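# Place the cup carrier flat inside the open paper bag

## Task

Get the cup carrier inside the paper bag, resting flat and upright on the bag's floor, with the bag left standing upright and open on the table, its rim raised along its whole edge. None of this may depend on the robot still holding anything at the end. Release everything and move the grippers away once finished.

## Robot and tools

Robot: two arms, left_arm and right_arm, each ending in a two-finger gripper. The names are labels only; they do not tell you which side of an image an arm appears on.

Scene frame (used in results): origin on the table surface midway between the arms, +x reaching out over the table, +z up, and left_arm sits toward +y. Each result has a state line 'left_arm: ... | right_arm: ...' with each gripper's end_effector_position in metres and end_effector_quat_wxyz. Printed positions can be somewhat wrong, worse when an arm is stretched far. The position is the spot between the finger pads, roughly 1 cm short of the fingertips. In a gripper's own axes, the fingers point along +z and close along y.

The 14-number row. Both motion tools take rows of 14 numbers, each within [-1, 1], always for both arms even if one stays still: dx, dy, dz, rx, ry, rz, opening for left_arm, then the same seven for right_arm. dx..rz are an offset, not a pose: they give the gripper's target relative to its pose in the most recent result showing it (or, before any such result in the scene and for later calls within one reply, relative to where it is when the action begins), expressed in that gripper's own axes. Scale: 1.0 equals 0.6 m of translation or 180 degrees; rx, ry, rz form a single rotation vector. Opening is absolute, not an offset: +1 fully open (0.094 m), -1 closed.

execute_actions: argument 'actions' is a list holding at most one item, plus optional 'pictures' (boolean). An empty list just returns the state. An action is {"rows": [...], "steps": n}: 1 to 15 rows, n up to 15 control steps of 1/30 s (default 15); each row lasts one step and the final row repeats to fill the count. Every row is measured from the same reference pose, not from the row before. A wait is {"steps": n} with n up to 300, counted from the last result, so your thinking time eats into it. A rejected call sends nothing.

move: 'target' is one 14-number row as above; 'speed' is the top path speed in m/s, 0.002 to 0.5, default 0.25 (rotation up to twice that in rad/s). Each gripper follows a straight path to its target; both paths finish together, lasting 0.5 to 10 s, and stop short if longer would be needed. Openings are sent when the move starts. The path does not avoid obstacles or the other arm, and grippers lag, drift and may overshoot the speed, especially with a nearly straight arm. The result adds a 'move:' line: the ending (done, off_target, moving, held, fault) and any limits (paced = the pose sent was clipped; held = a safety check blocked steps, after which the arm can jump fast), plus each gripper's distance from its target. If the ending names one arm, the other finished normally.

wait: 'seconds' 0 to 10; lets the simulation run with no new command.

zoom_image: 'camera' is one of cam_head_left, cam_head_right, cam_high, cam_low, cam_left_wrist, cam_right_wrist (all 896x504); 'region' is [x0, y0, x1, y1] in pixels from the top-left corner, at most 504x504. It enlarges part of that camera's latest image.

finished_scene: 'scene' is the current scene's number.

Motion details. Each control step, the commanded pose is limited to 70 mm and 16 degrees from the measured pose, then solved by damped inverse kinematics, favouring position over orientation. After an action ends, an arm only continues to its last clipped pose, so distant targets need several actions; check the result and send the remainder. Arms tend to settle a centimetre or more low, and repeated zero offsets let them sag further. Zeros are not a pause: they pull the arm back to its reference pose. To keep an arm still, send the offset back to its desired pose in the first call of a reply and zeros afterwards, adjusting upward if it still droops. A 'Hand target' line shows where each arm is currently being driven. Joint ranges (rad), base to gripper: waist -2.618..3.054, shoulder 0..3.142, elbow 0..3.142, wrist pitch -1.571..1.571, wrist yaw -1.571..1.571, wrist roll -2.094..2.094; elbows cannot fully straighten.

Result lines: 'pose unreachable' means the clearance check altered or blocked that arm's command; HELD marks steps where a row was not fully sent; FAULT or OVER-TEMPERATURE FAULT means an arm stopped. grip_measured is finger opening on the command scale (the last Joint positions value is the opening in metres), with a fixed error up to about 1 mm per gripper. Joint torques include gravity and have offsets and noise.

Gripping: command about 0.03 below grip_measured for a firm hold, less for a gentle one. Pads push up to about 50-62 N, less on thin (<2 mm) parts, with a brief spike at first contact.

Heat: holding loads warms motors. MOTOR HOT appears from 75 °C; at 90 °C the arm halts for 10 s; at 100 °C it goes limp and drops. Avoid long static holds.

Avoid: knocking rigid objects off the table (fails the task), collisions or hard pressure between the arms, fast impacts, drops, slips and heavy pushing. Objects may be briefly tugged or nudged by outside disturbances. Before finishing, open the grippers, withdraw them, and verify that the carrier lies flat and upright inside a standing, open bag.

Each tool is called after ">>>" as name([rows], argument=value, ...), one row to a line, values as JSON.

## Session

>>> execute_actions(actions=[])

Scene clock: 0.00 s of 5400.00 s.
left_arm: end_effector_position=(+0.3747, +0.5520, +0.3729) grip_measured=+1.000 end_effector_quat_wxyz=(-0.026, +0.576, +0.694, +0.430) | right_arm: end_effector_position=(+0.4352, -0.5729, +0.1209) grip_measured=+1.000 end_effector_quat_wxyz=(+0.158, +0.646, +0.745, -0.057)
Joint positions: left_arm=[ 0.176  1.982  2.499 -1.289 -0.45   1.923  0.094] | right_arm=[-0.553  2.112  1.918 -1.09   0.179  0.908  0.094]
Joint velocities: left_arm=[-0.027  0.017 -0.007 -0.007  0.007  0.007  0.   ] | right_arm=[ 0.007 -0.012  0.012 -0.022 -0.037 -0.022  0.   ]
Joint torques (N m, as the arm reports them, + toward a larger angle): no reading
Hand target (left_arm): +0.372, +0.551, +0.379; -0.022, +0.571, +0.695, +0.436
Hand target (right_arm): +0.434, -0.574, +0.122; +0.157, +0.646, +0.744, -0.061

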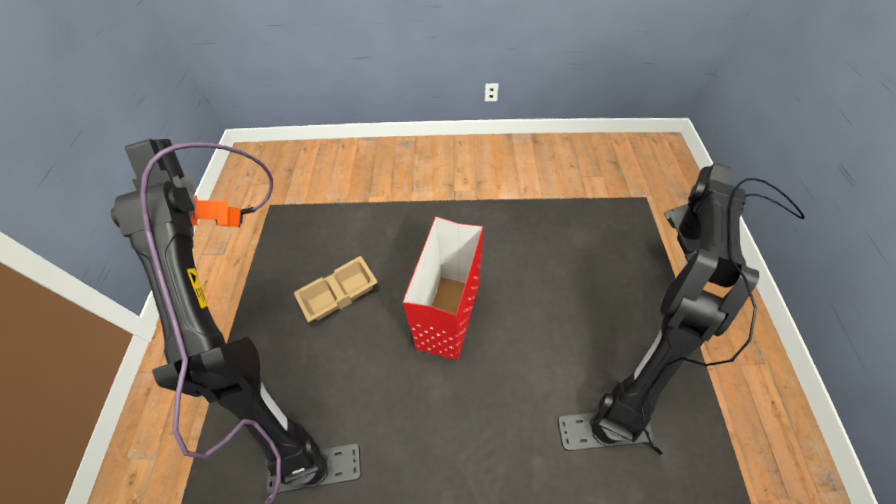

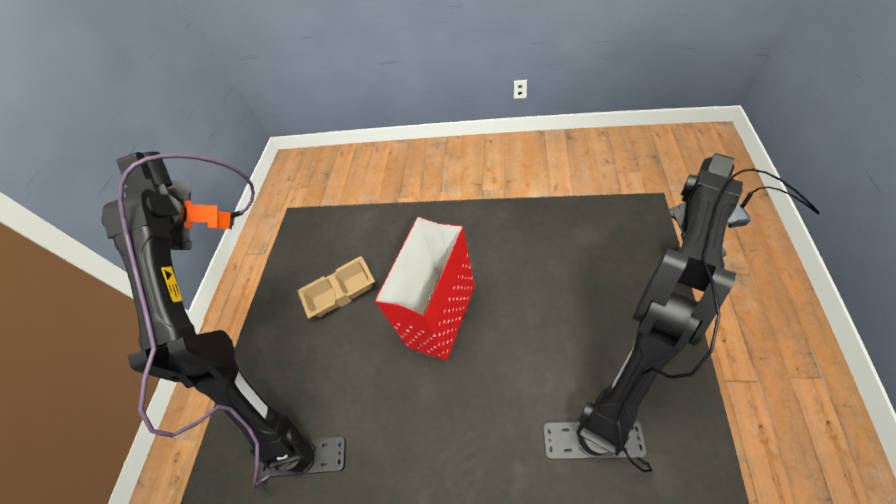

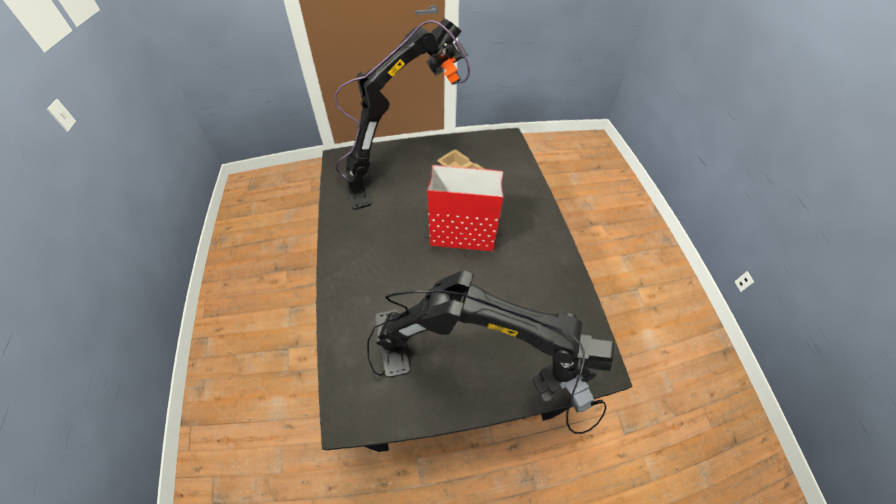

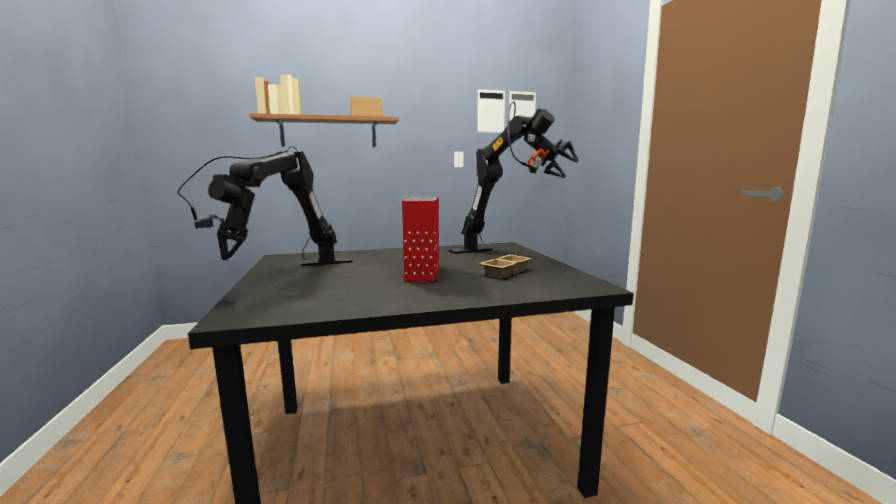

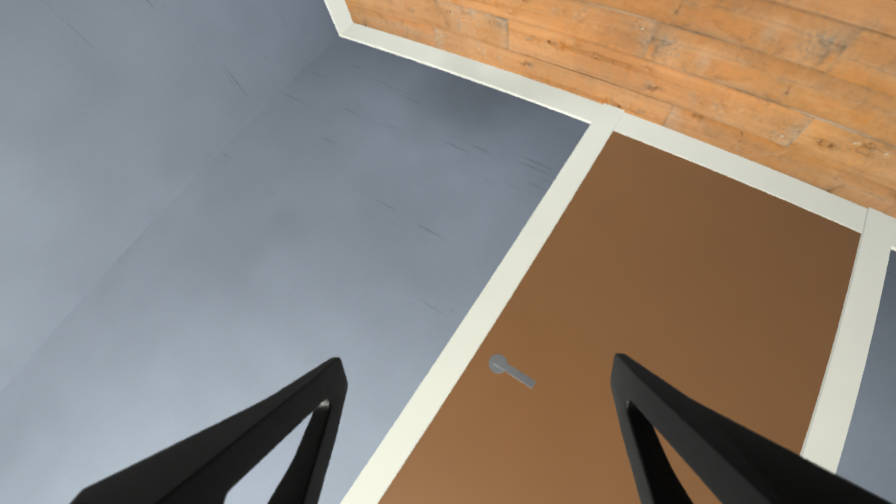

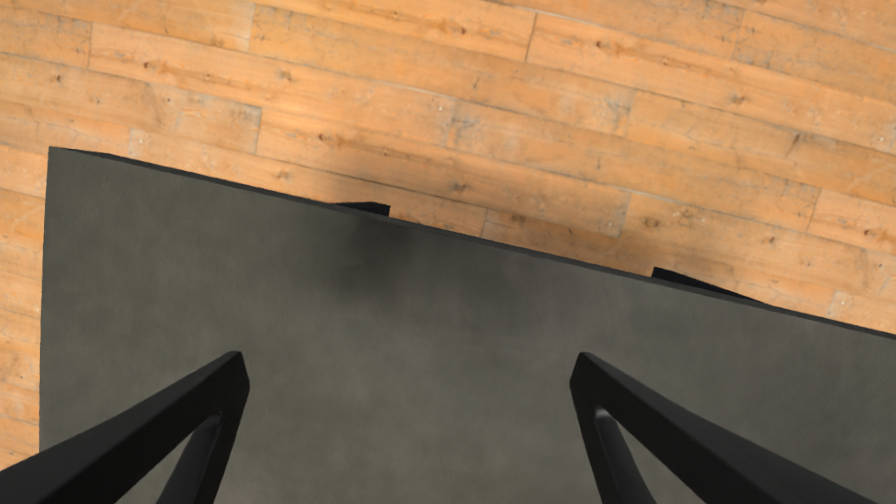

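>>> zoom_image(camera="cam_head_left", region=[270, 190, 520, 380])

>>> zoom_image(camera="cam_head_right", region=[270, 190, 520, 380])

>>> zoom_image(camera="cam_low", region=[370, 170, 560, 300])

>>> zoom_image(camera="cam_high", region=[380, 120, 560, 270])

Region (270, 190, 520, 380) of cam_head_left's 896x504 image, scaled by 2.016, with more detail than that image has; it fills the top 383 rows of this view, and the rest is white.

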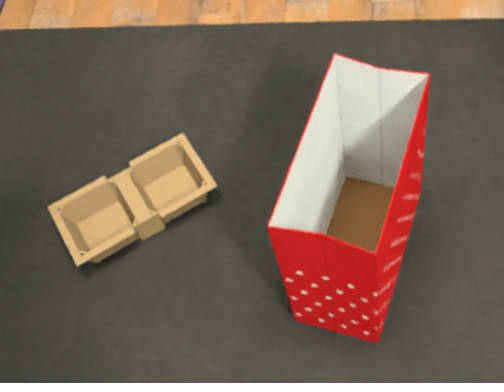

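Region (270, 190, 520, 380) of cam_head_right's 896x504 image, scaled by 2.016, with more detail than that image has; it fills the top 383 rows of this view, and the rest is white.

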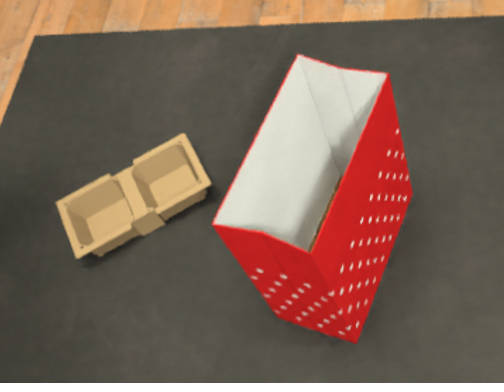

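Region (370, 170, 560, 300) of cam_low's 896x504 image, scaled by 2.653, with more detail than that image has; it fills the top 345 rows of this view, and the rest is white.

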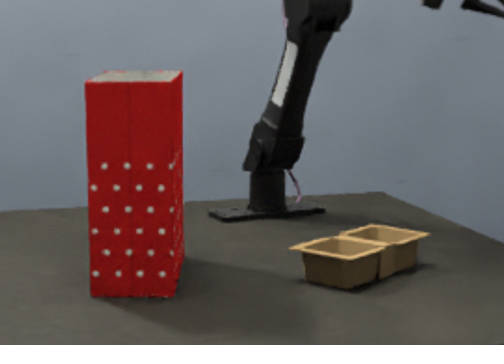

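Region (380, 120, 560, 270) of cam_high's 896x504 image, scaled by 2.800, with more detail than that image has.

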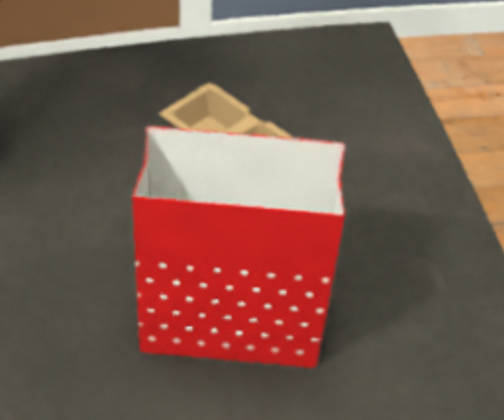

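>>> move(target=[-0.481, -0.2075, -0.0438, 0.231, -0.2136, -0.142, 1.0, 0.805, -0.1105, -0.189, -0.466, -0.0055, -0.7105, 1.0], speed=0.3)

Scene clock: 125.07 s of 5400.00 s.
left_arm: end_effector_position=(+0.3582, +0.3216, +0.1578) grip_measured=+1.000 end_effector_quat_wxyz=(+0.081, +0.472, +0.876, -0.048) | right_arm: end_effector_position=(+0.2892, -0.1073, +0.0555) grip_measured=+1.000 end_effector_quat_wxyz=(+0.322, -0.535, +0.743, +0.239)
Joint positions: left_arm=[-0.087  2.013  1.955 -1.428  0.169  1.064  0.094] | right_arm=[ 0.314  1.462  0.602 -0.112 -0.607 -0.683  0.094]
Joint velocities: left_arm=[-0.007 -0.012 -0.007 -0.051 -0.051 -0.007  0.   ] | right_arm=[-0.012 -0.007 -0.012 -0.022  0.007 -0.095  0.   ]
Joint torques (N m, as the arm reports them, + toward a larger angle): left_arm=[ -0.76 -12.15   5.89   0.87   0.31  -0.15] | right_arm=[ 0.55 -4.62  8.83  1.54 -0.45 -0.12]
Hand target (left_arm): +0.357, +0.314, +0.164; +0.094, +0.473, +0.874, -0.051
Hand target (right_arm): +0.292, -0.101, +0.060; +0.327, -0.543, +0.734, +0.245
Off the commanded pose (left_arm): 0.010 m, 1 deg.
Off the commanded pose (right_arm): 0.021 m, 3 deg.
After step 90, 117.00 s passed at rest.
move: off_target (right_arm)

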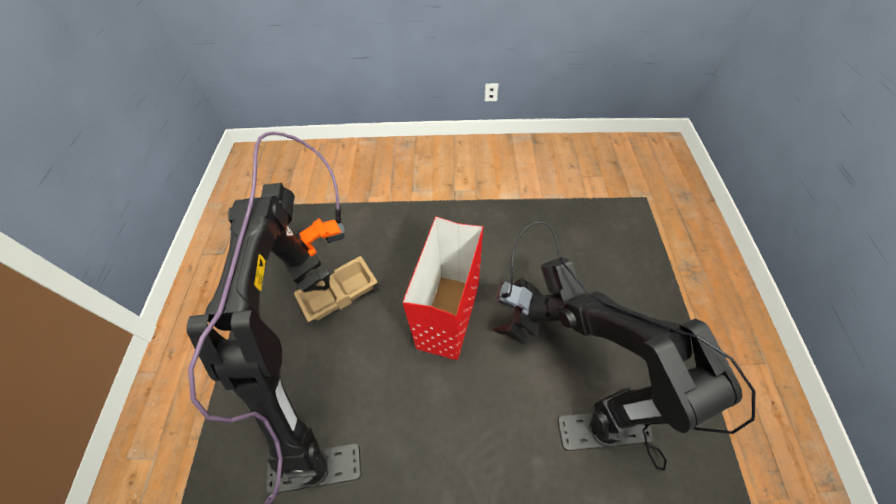

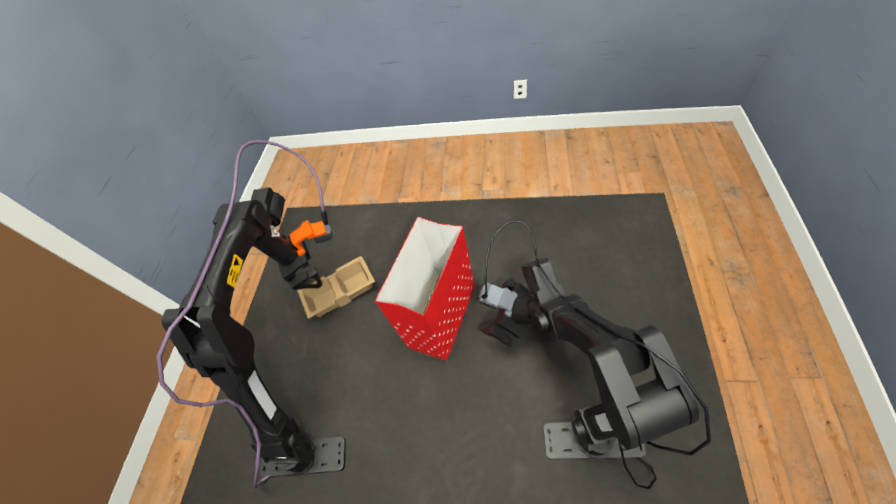

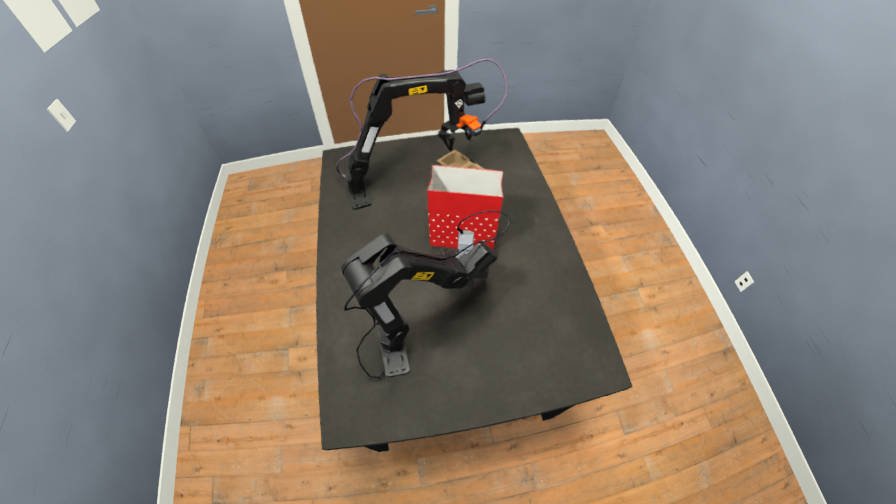

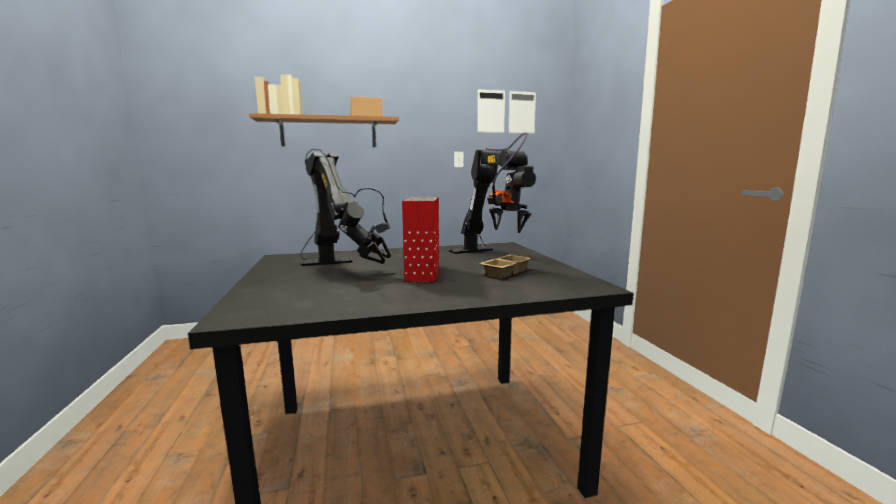

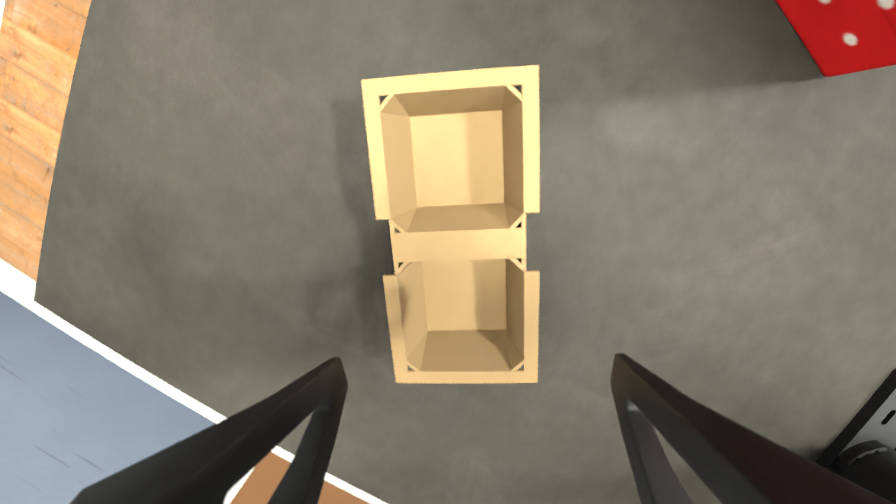

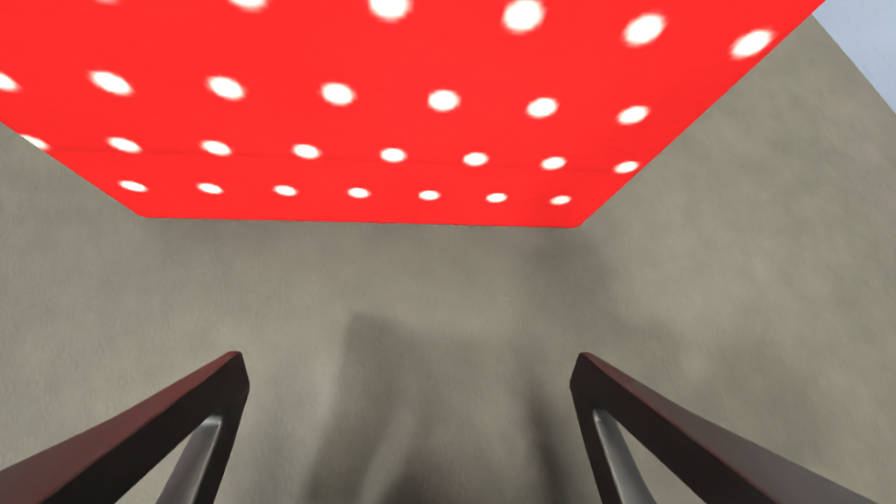

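>>> move(target=[0, 0.0125, 0.141, 0, -0.008, 0, 1.0, -0.026, 0, 0.078, 0, -0.072, 0, 1.0], speed=0.12)

Scene clock: 151.27 s of 5400.00 s.
left_arm: end_effector_position=(+0.3713, +0.3223, +0.0760) grip_measured=+1.000 end_effector_quat_wxyz=(+0.087, +0.469, +0.878, -0.046) | right_arm: end_effector_position=(+0.3148, -0.0656, +0.0451) grip_measured=+1.000 end_effector_quat_wxyz=(+0.420, -0.506, +0.697, +0.285)
Joint positions: left_arm=[-0.087  2.046  1.676 -1.102  0.172  1.055  0.094] | right_arm=[ 0.369  1.699  0.509  0.52  -0.675 -0.492  0.094]
Joint velocities: left_arm=[ 0.012 -0.007 -0.007 -0.037  0.022 -0.022  0.   ] | right_arm=[-0.007 -0.007  0.002  0.11   0.007 -0.051  0.   ]
Joint torques (N m, as the arm reports them, + toward a larger angle): left_arm=[ -1.1  -10.68   6.43   0.9    0.3   -0.13] | right_arm=[ 0.77 -6.02  4.02  1.84 -0.38  0.09]
Hand target (left_arm): +0.371, +0.313, +0.075; +0.092, +0.472, +0.875, -0.054
Hand target (right_arm): +0.304, -0.065, +0.036; +0.403, -0.506, +0.702, +0.297
Off the commanded pose (left_arm): 0.010 m, 1 deg.
Off the commanded pose (right_arm): 0.015 m, 2 deg.
After step 90, 21.57 s passed at rest.
move: off_target (right_arm)

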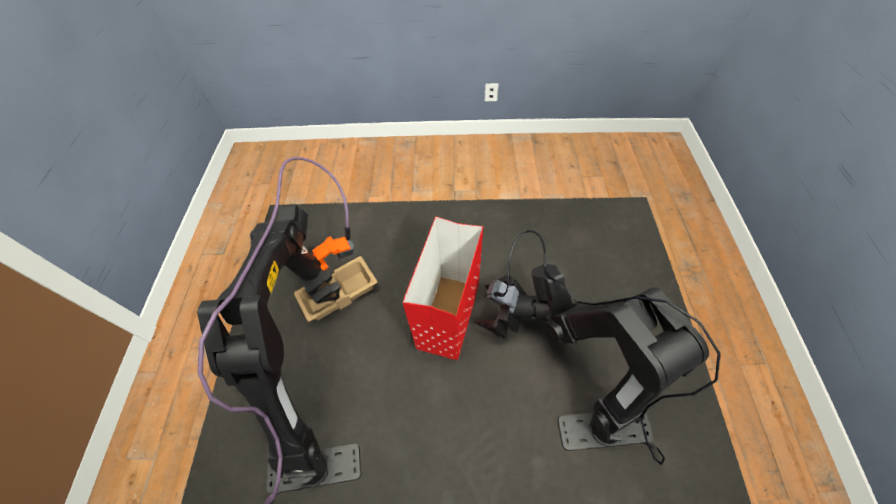

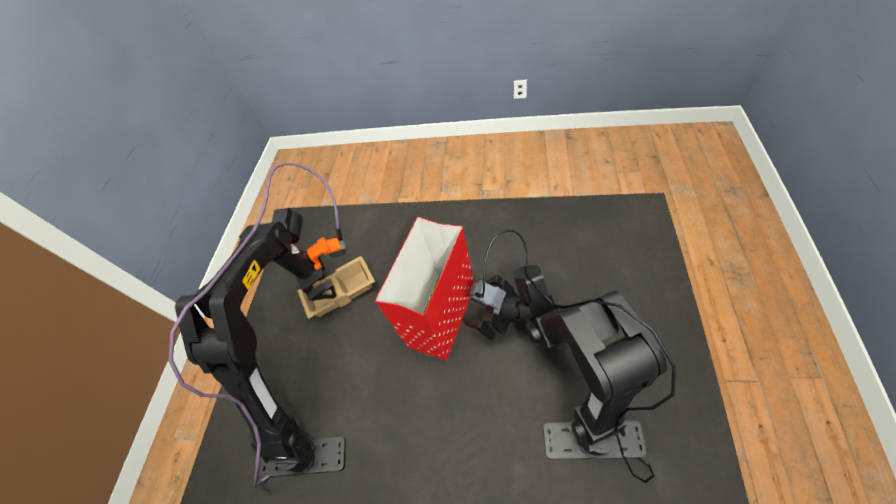

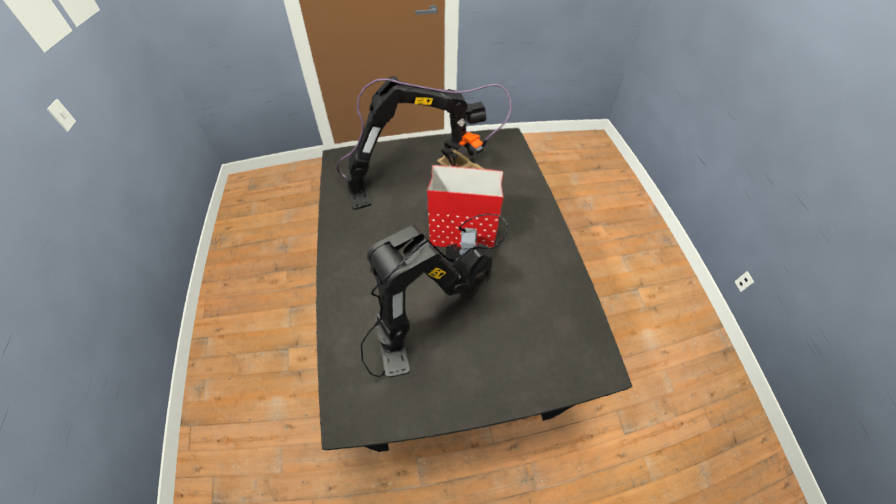

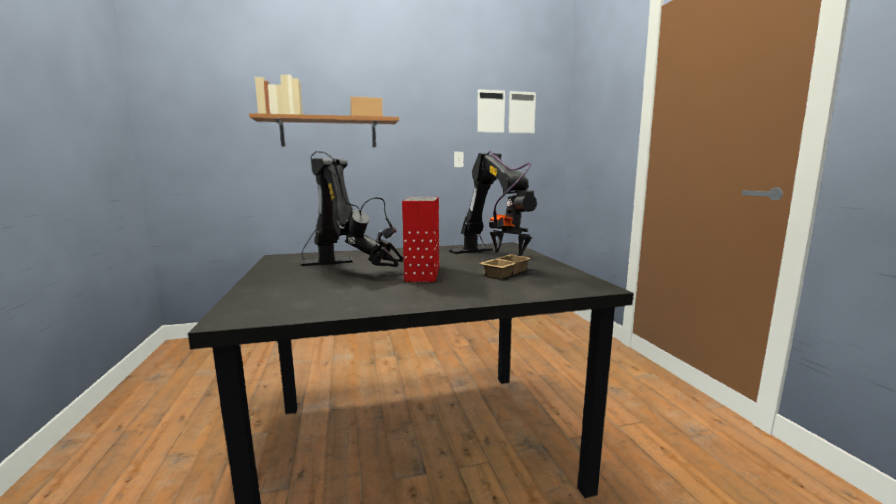

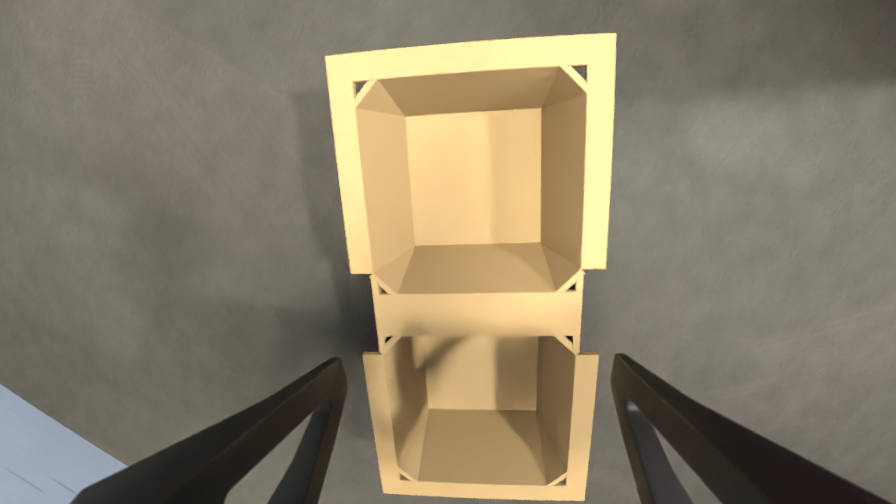

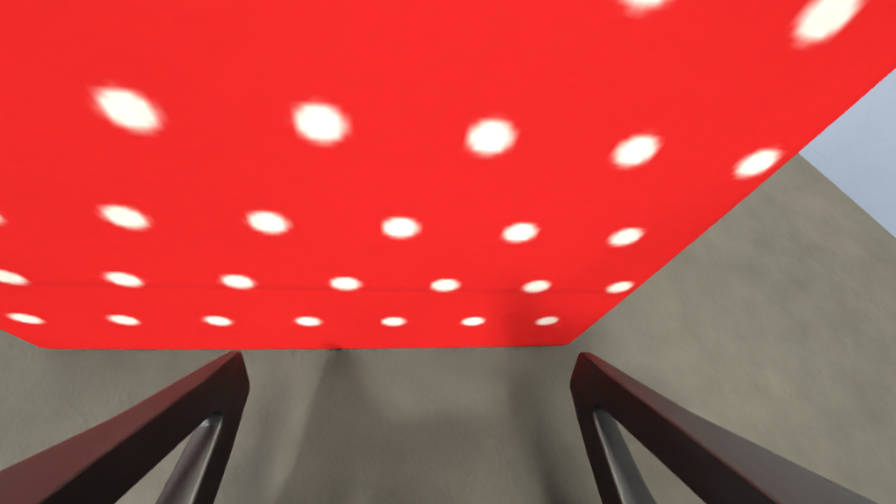

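>>> move(target=[-0.033, -0.0063, 0.02, 0, -0.004, 0, 1.0, 0.036, 0.05, 0.02, 0, 0, 0, 1.0], speed=0.06)

Scene clock: 165.30 s of 5400.00 s.
left_arm: end_effector_position=(+0.3764, +0.3075, +0.0672) grip_measured=+1.000 end_effector_quat_wxyz=(+0.086, +0.468, +0.878, -0.047) | right_arm: end_effector_position=(+0.2963, -0.0551, +0.0289) grip_measured=+1.000 end_effector_quat_wxyz=(+0.435, -0.508, +0.689, +0.278)
Joint positions: left_arm=[-0.124  2.069  1.676 -1.076  0.169  1.017  0.094] | right_arm=[ 0.444  1.762  0.412  0.746 -0.609 -0.443  0.094]
Joint velocities: left_arm=[ 0.017  0.007  0.017 -0.022 -0.022 -0.007  0.   ] | right_arm=[ 0.017 -0.002 -0.027  0.037  0.007 -0.022  0.   ]
Joint torques (N m, as the arm reports them, + toward a larger angle): left_arm=[ -0.71 -10.42   7.81   0.92   0.2   -0.14] | right_arm=[ 0.7  -5.86  3.39  1.91 -0.21  0.09]
Hand target (left_arm): +0.380, +0.302, +0.068; +0.093, +0.469, +0.877, -0.049
Hand target (right_arm): +0.288, -0.057, +0.019; +0.420, -0.507, +0.697, +0.283
Off the commanded pose (left_arm): 0.007 m, 1 deg.
Off the commanded pose (right_arm): 0.013 m, 2 deg.
After step 90, 9.80 s passed at rest.
move: off_target (right_arm)

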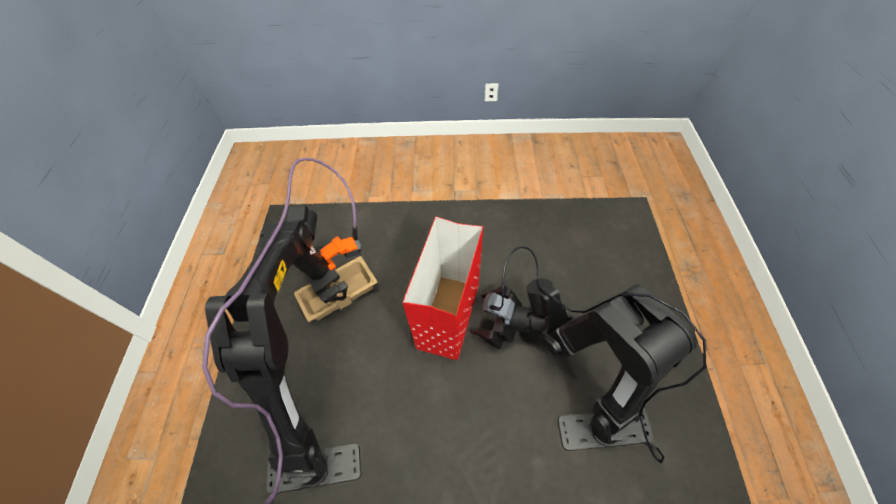

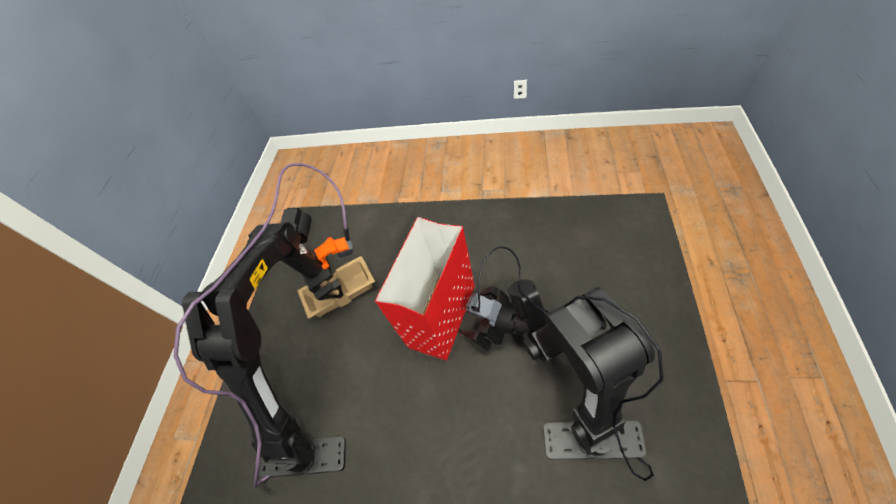

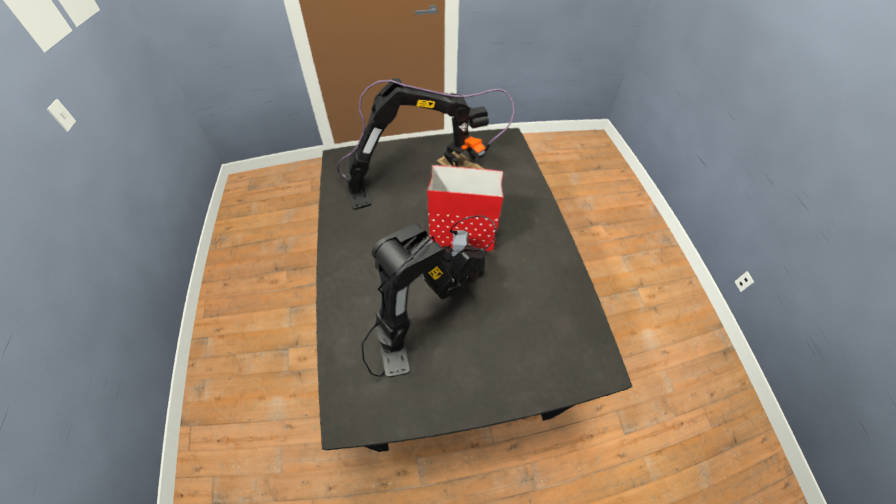

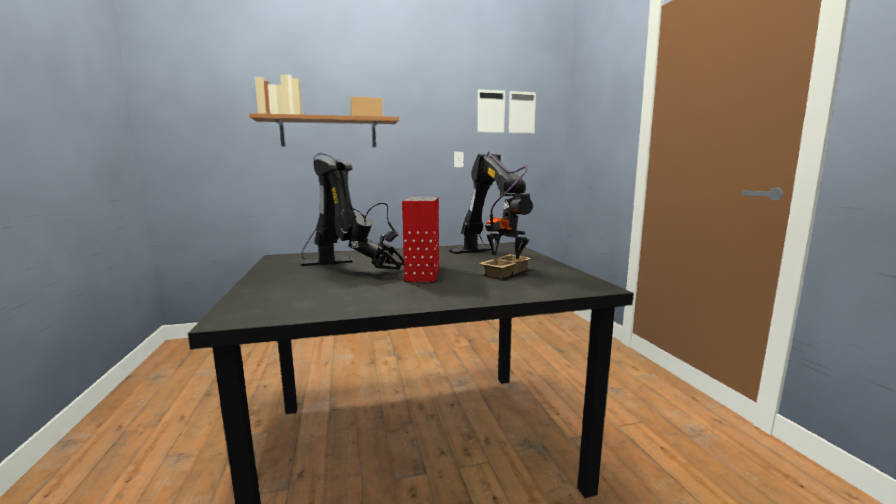

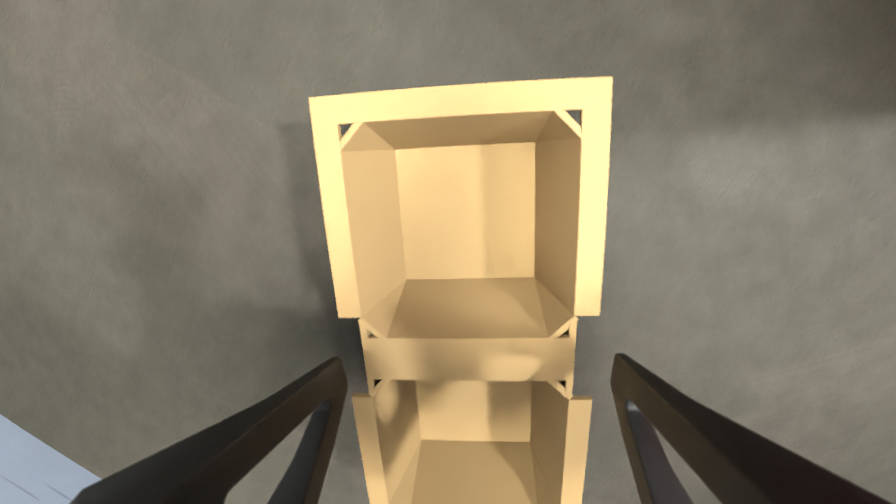

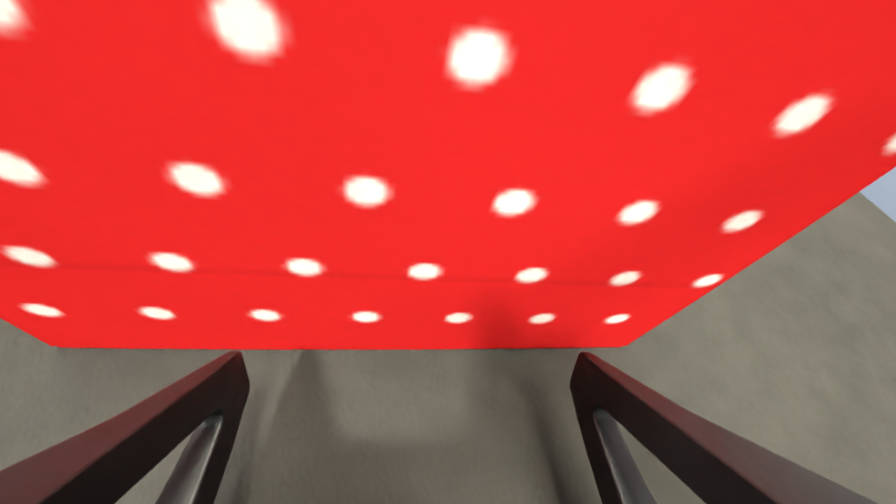

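>>> move(target=[0.004, 0.0098, 0.052, 0, -0.004, 0, 1.0, -0.076, 0.064, 0.114, -0.015, 0, 0.013, 1.0], speed=0.04)

Scene clock: 180.33 s of 5400.00 s.
left_arm: end_effector_position=(+0.3844, +0.3083, +0.0414) grip_measured=+1.000 end_effector_quat_wxyz=(+0.091, +0.468, +0.878, -0.043) | right_arm: end_effector_position=(+0.2868, +0.0296, +0.0388) grip_measured=+1.000 end_effector_quat_wxyz=(+0.428, -0.508, +0.685, +0.298)
Joint positions: left_arm=[-0.124  2.109  1.631 -0.979  0.166  1.016  0.094] | right_arm=[ 0.703  1.861  0.591  0.746 -0.428 -0.265  0.094]
Joint velocities: left_arm=[-0.002 -0.002  0.022 -0.022  0.037  0.007  0.   ] | right_arm=[-0.002 -0.012  0.007 -0.095  0.022 -0.022  0.   ]
Joint torques (N m, as the arm reports them, + toward a larger angle): left_arm=[  0.33 -10.57   6.03   0.97   0.25   0.01] | right_arm=[ 0.68 -7.28  7.46  1.82 -0.09  0.07]
Hand target (left_arm): +0.383, +0.308, +0.036; +0.091, +0.468, +0.878, -0.050
Hand target (right_arm): +0.287, +0.034, +0.034; +0.417, -0.507, +0.692, +0.299
Off the commanded pose (left_arm): 0.005 m, 1 deg.
Off the commanded pose (right_arm): 0.006 m, 2 deg.
After step 90, 9.50 s passed at rest.
move: done

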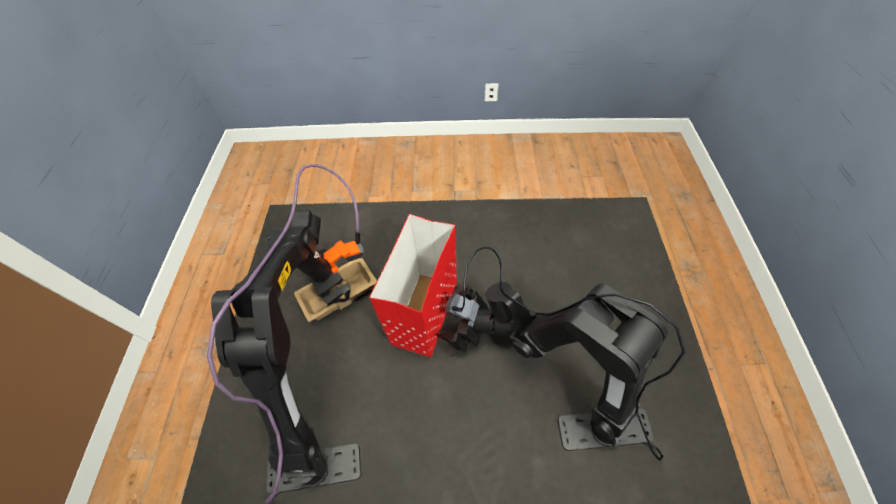

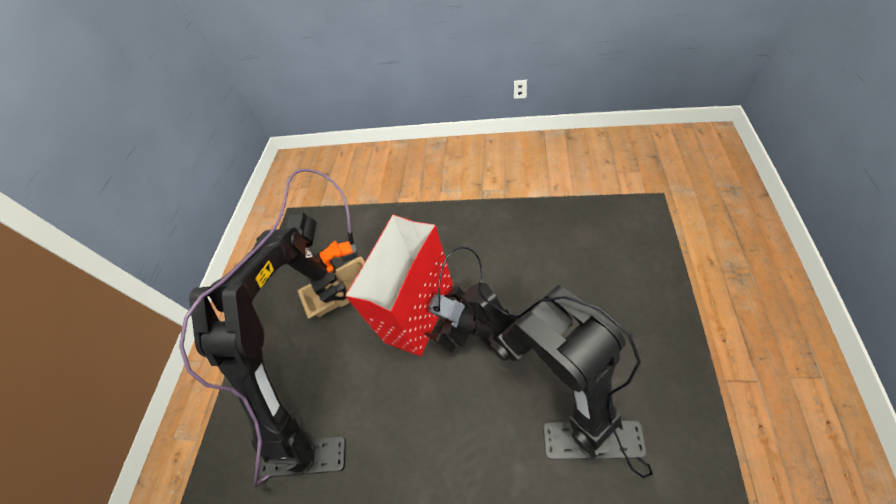

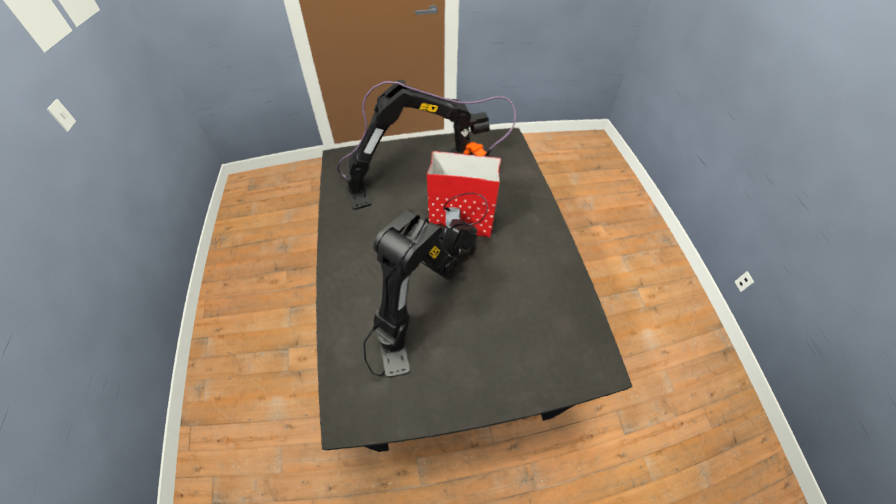

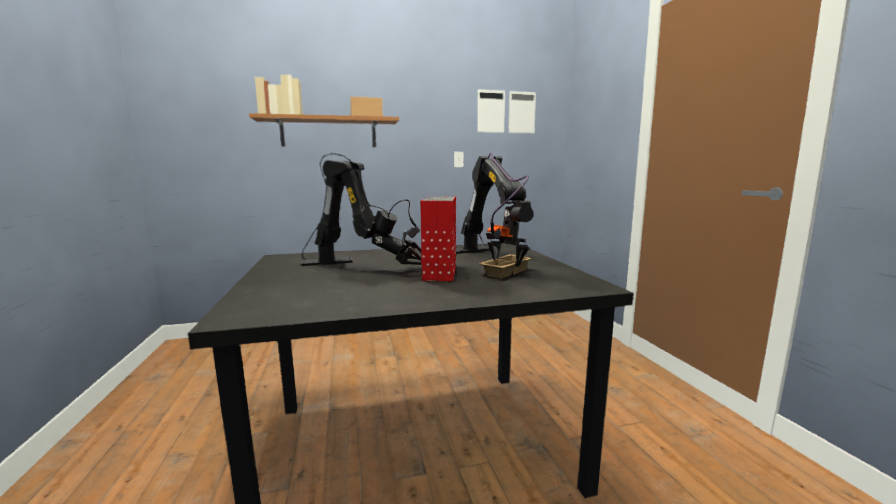

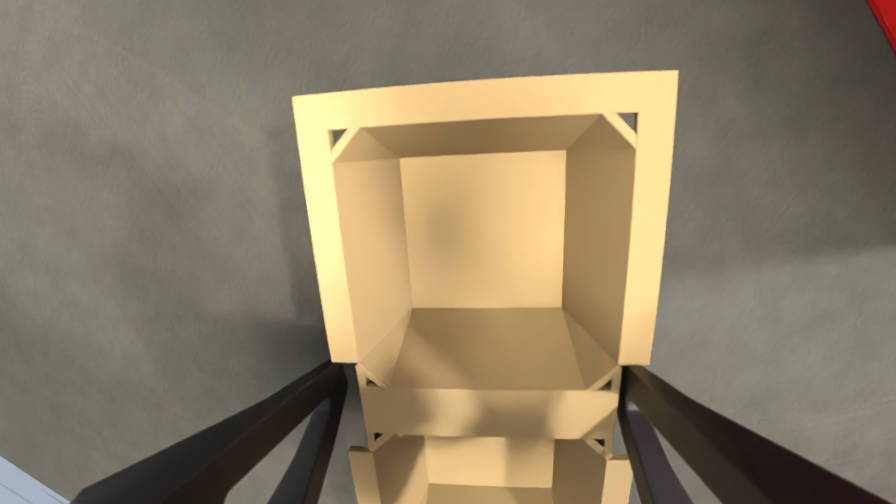

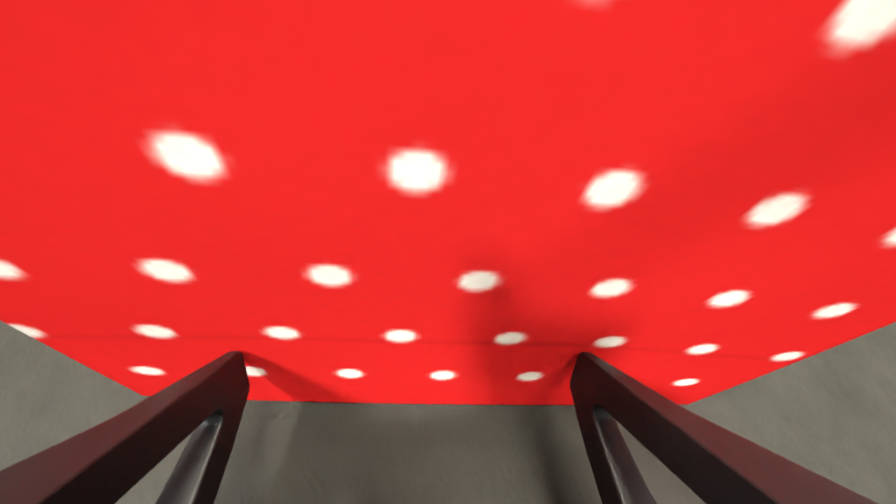

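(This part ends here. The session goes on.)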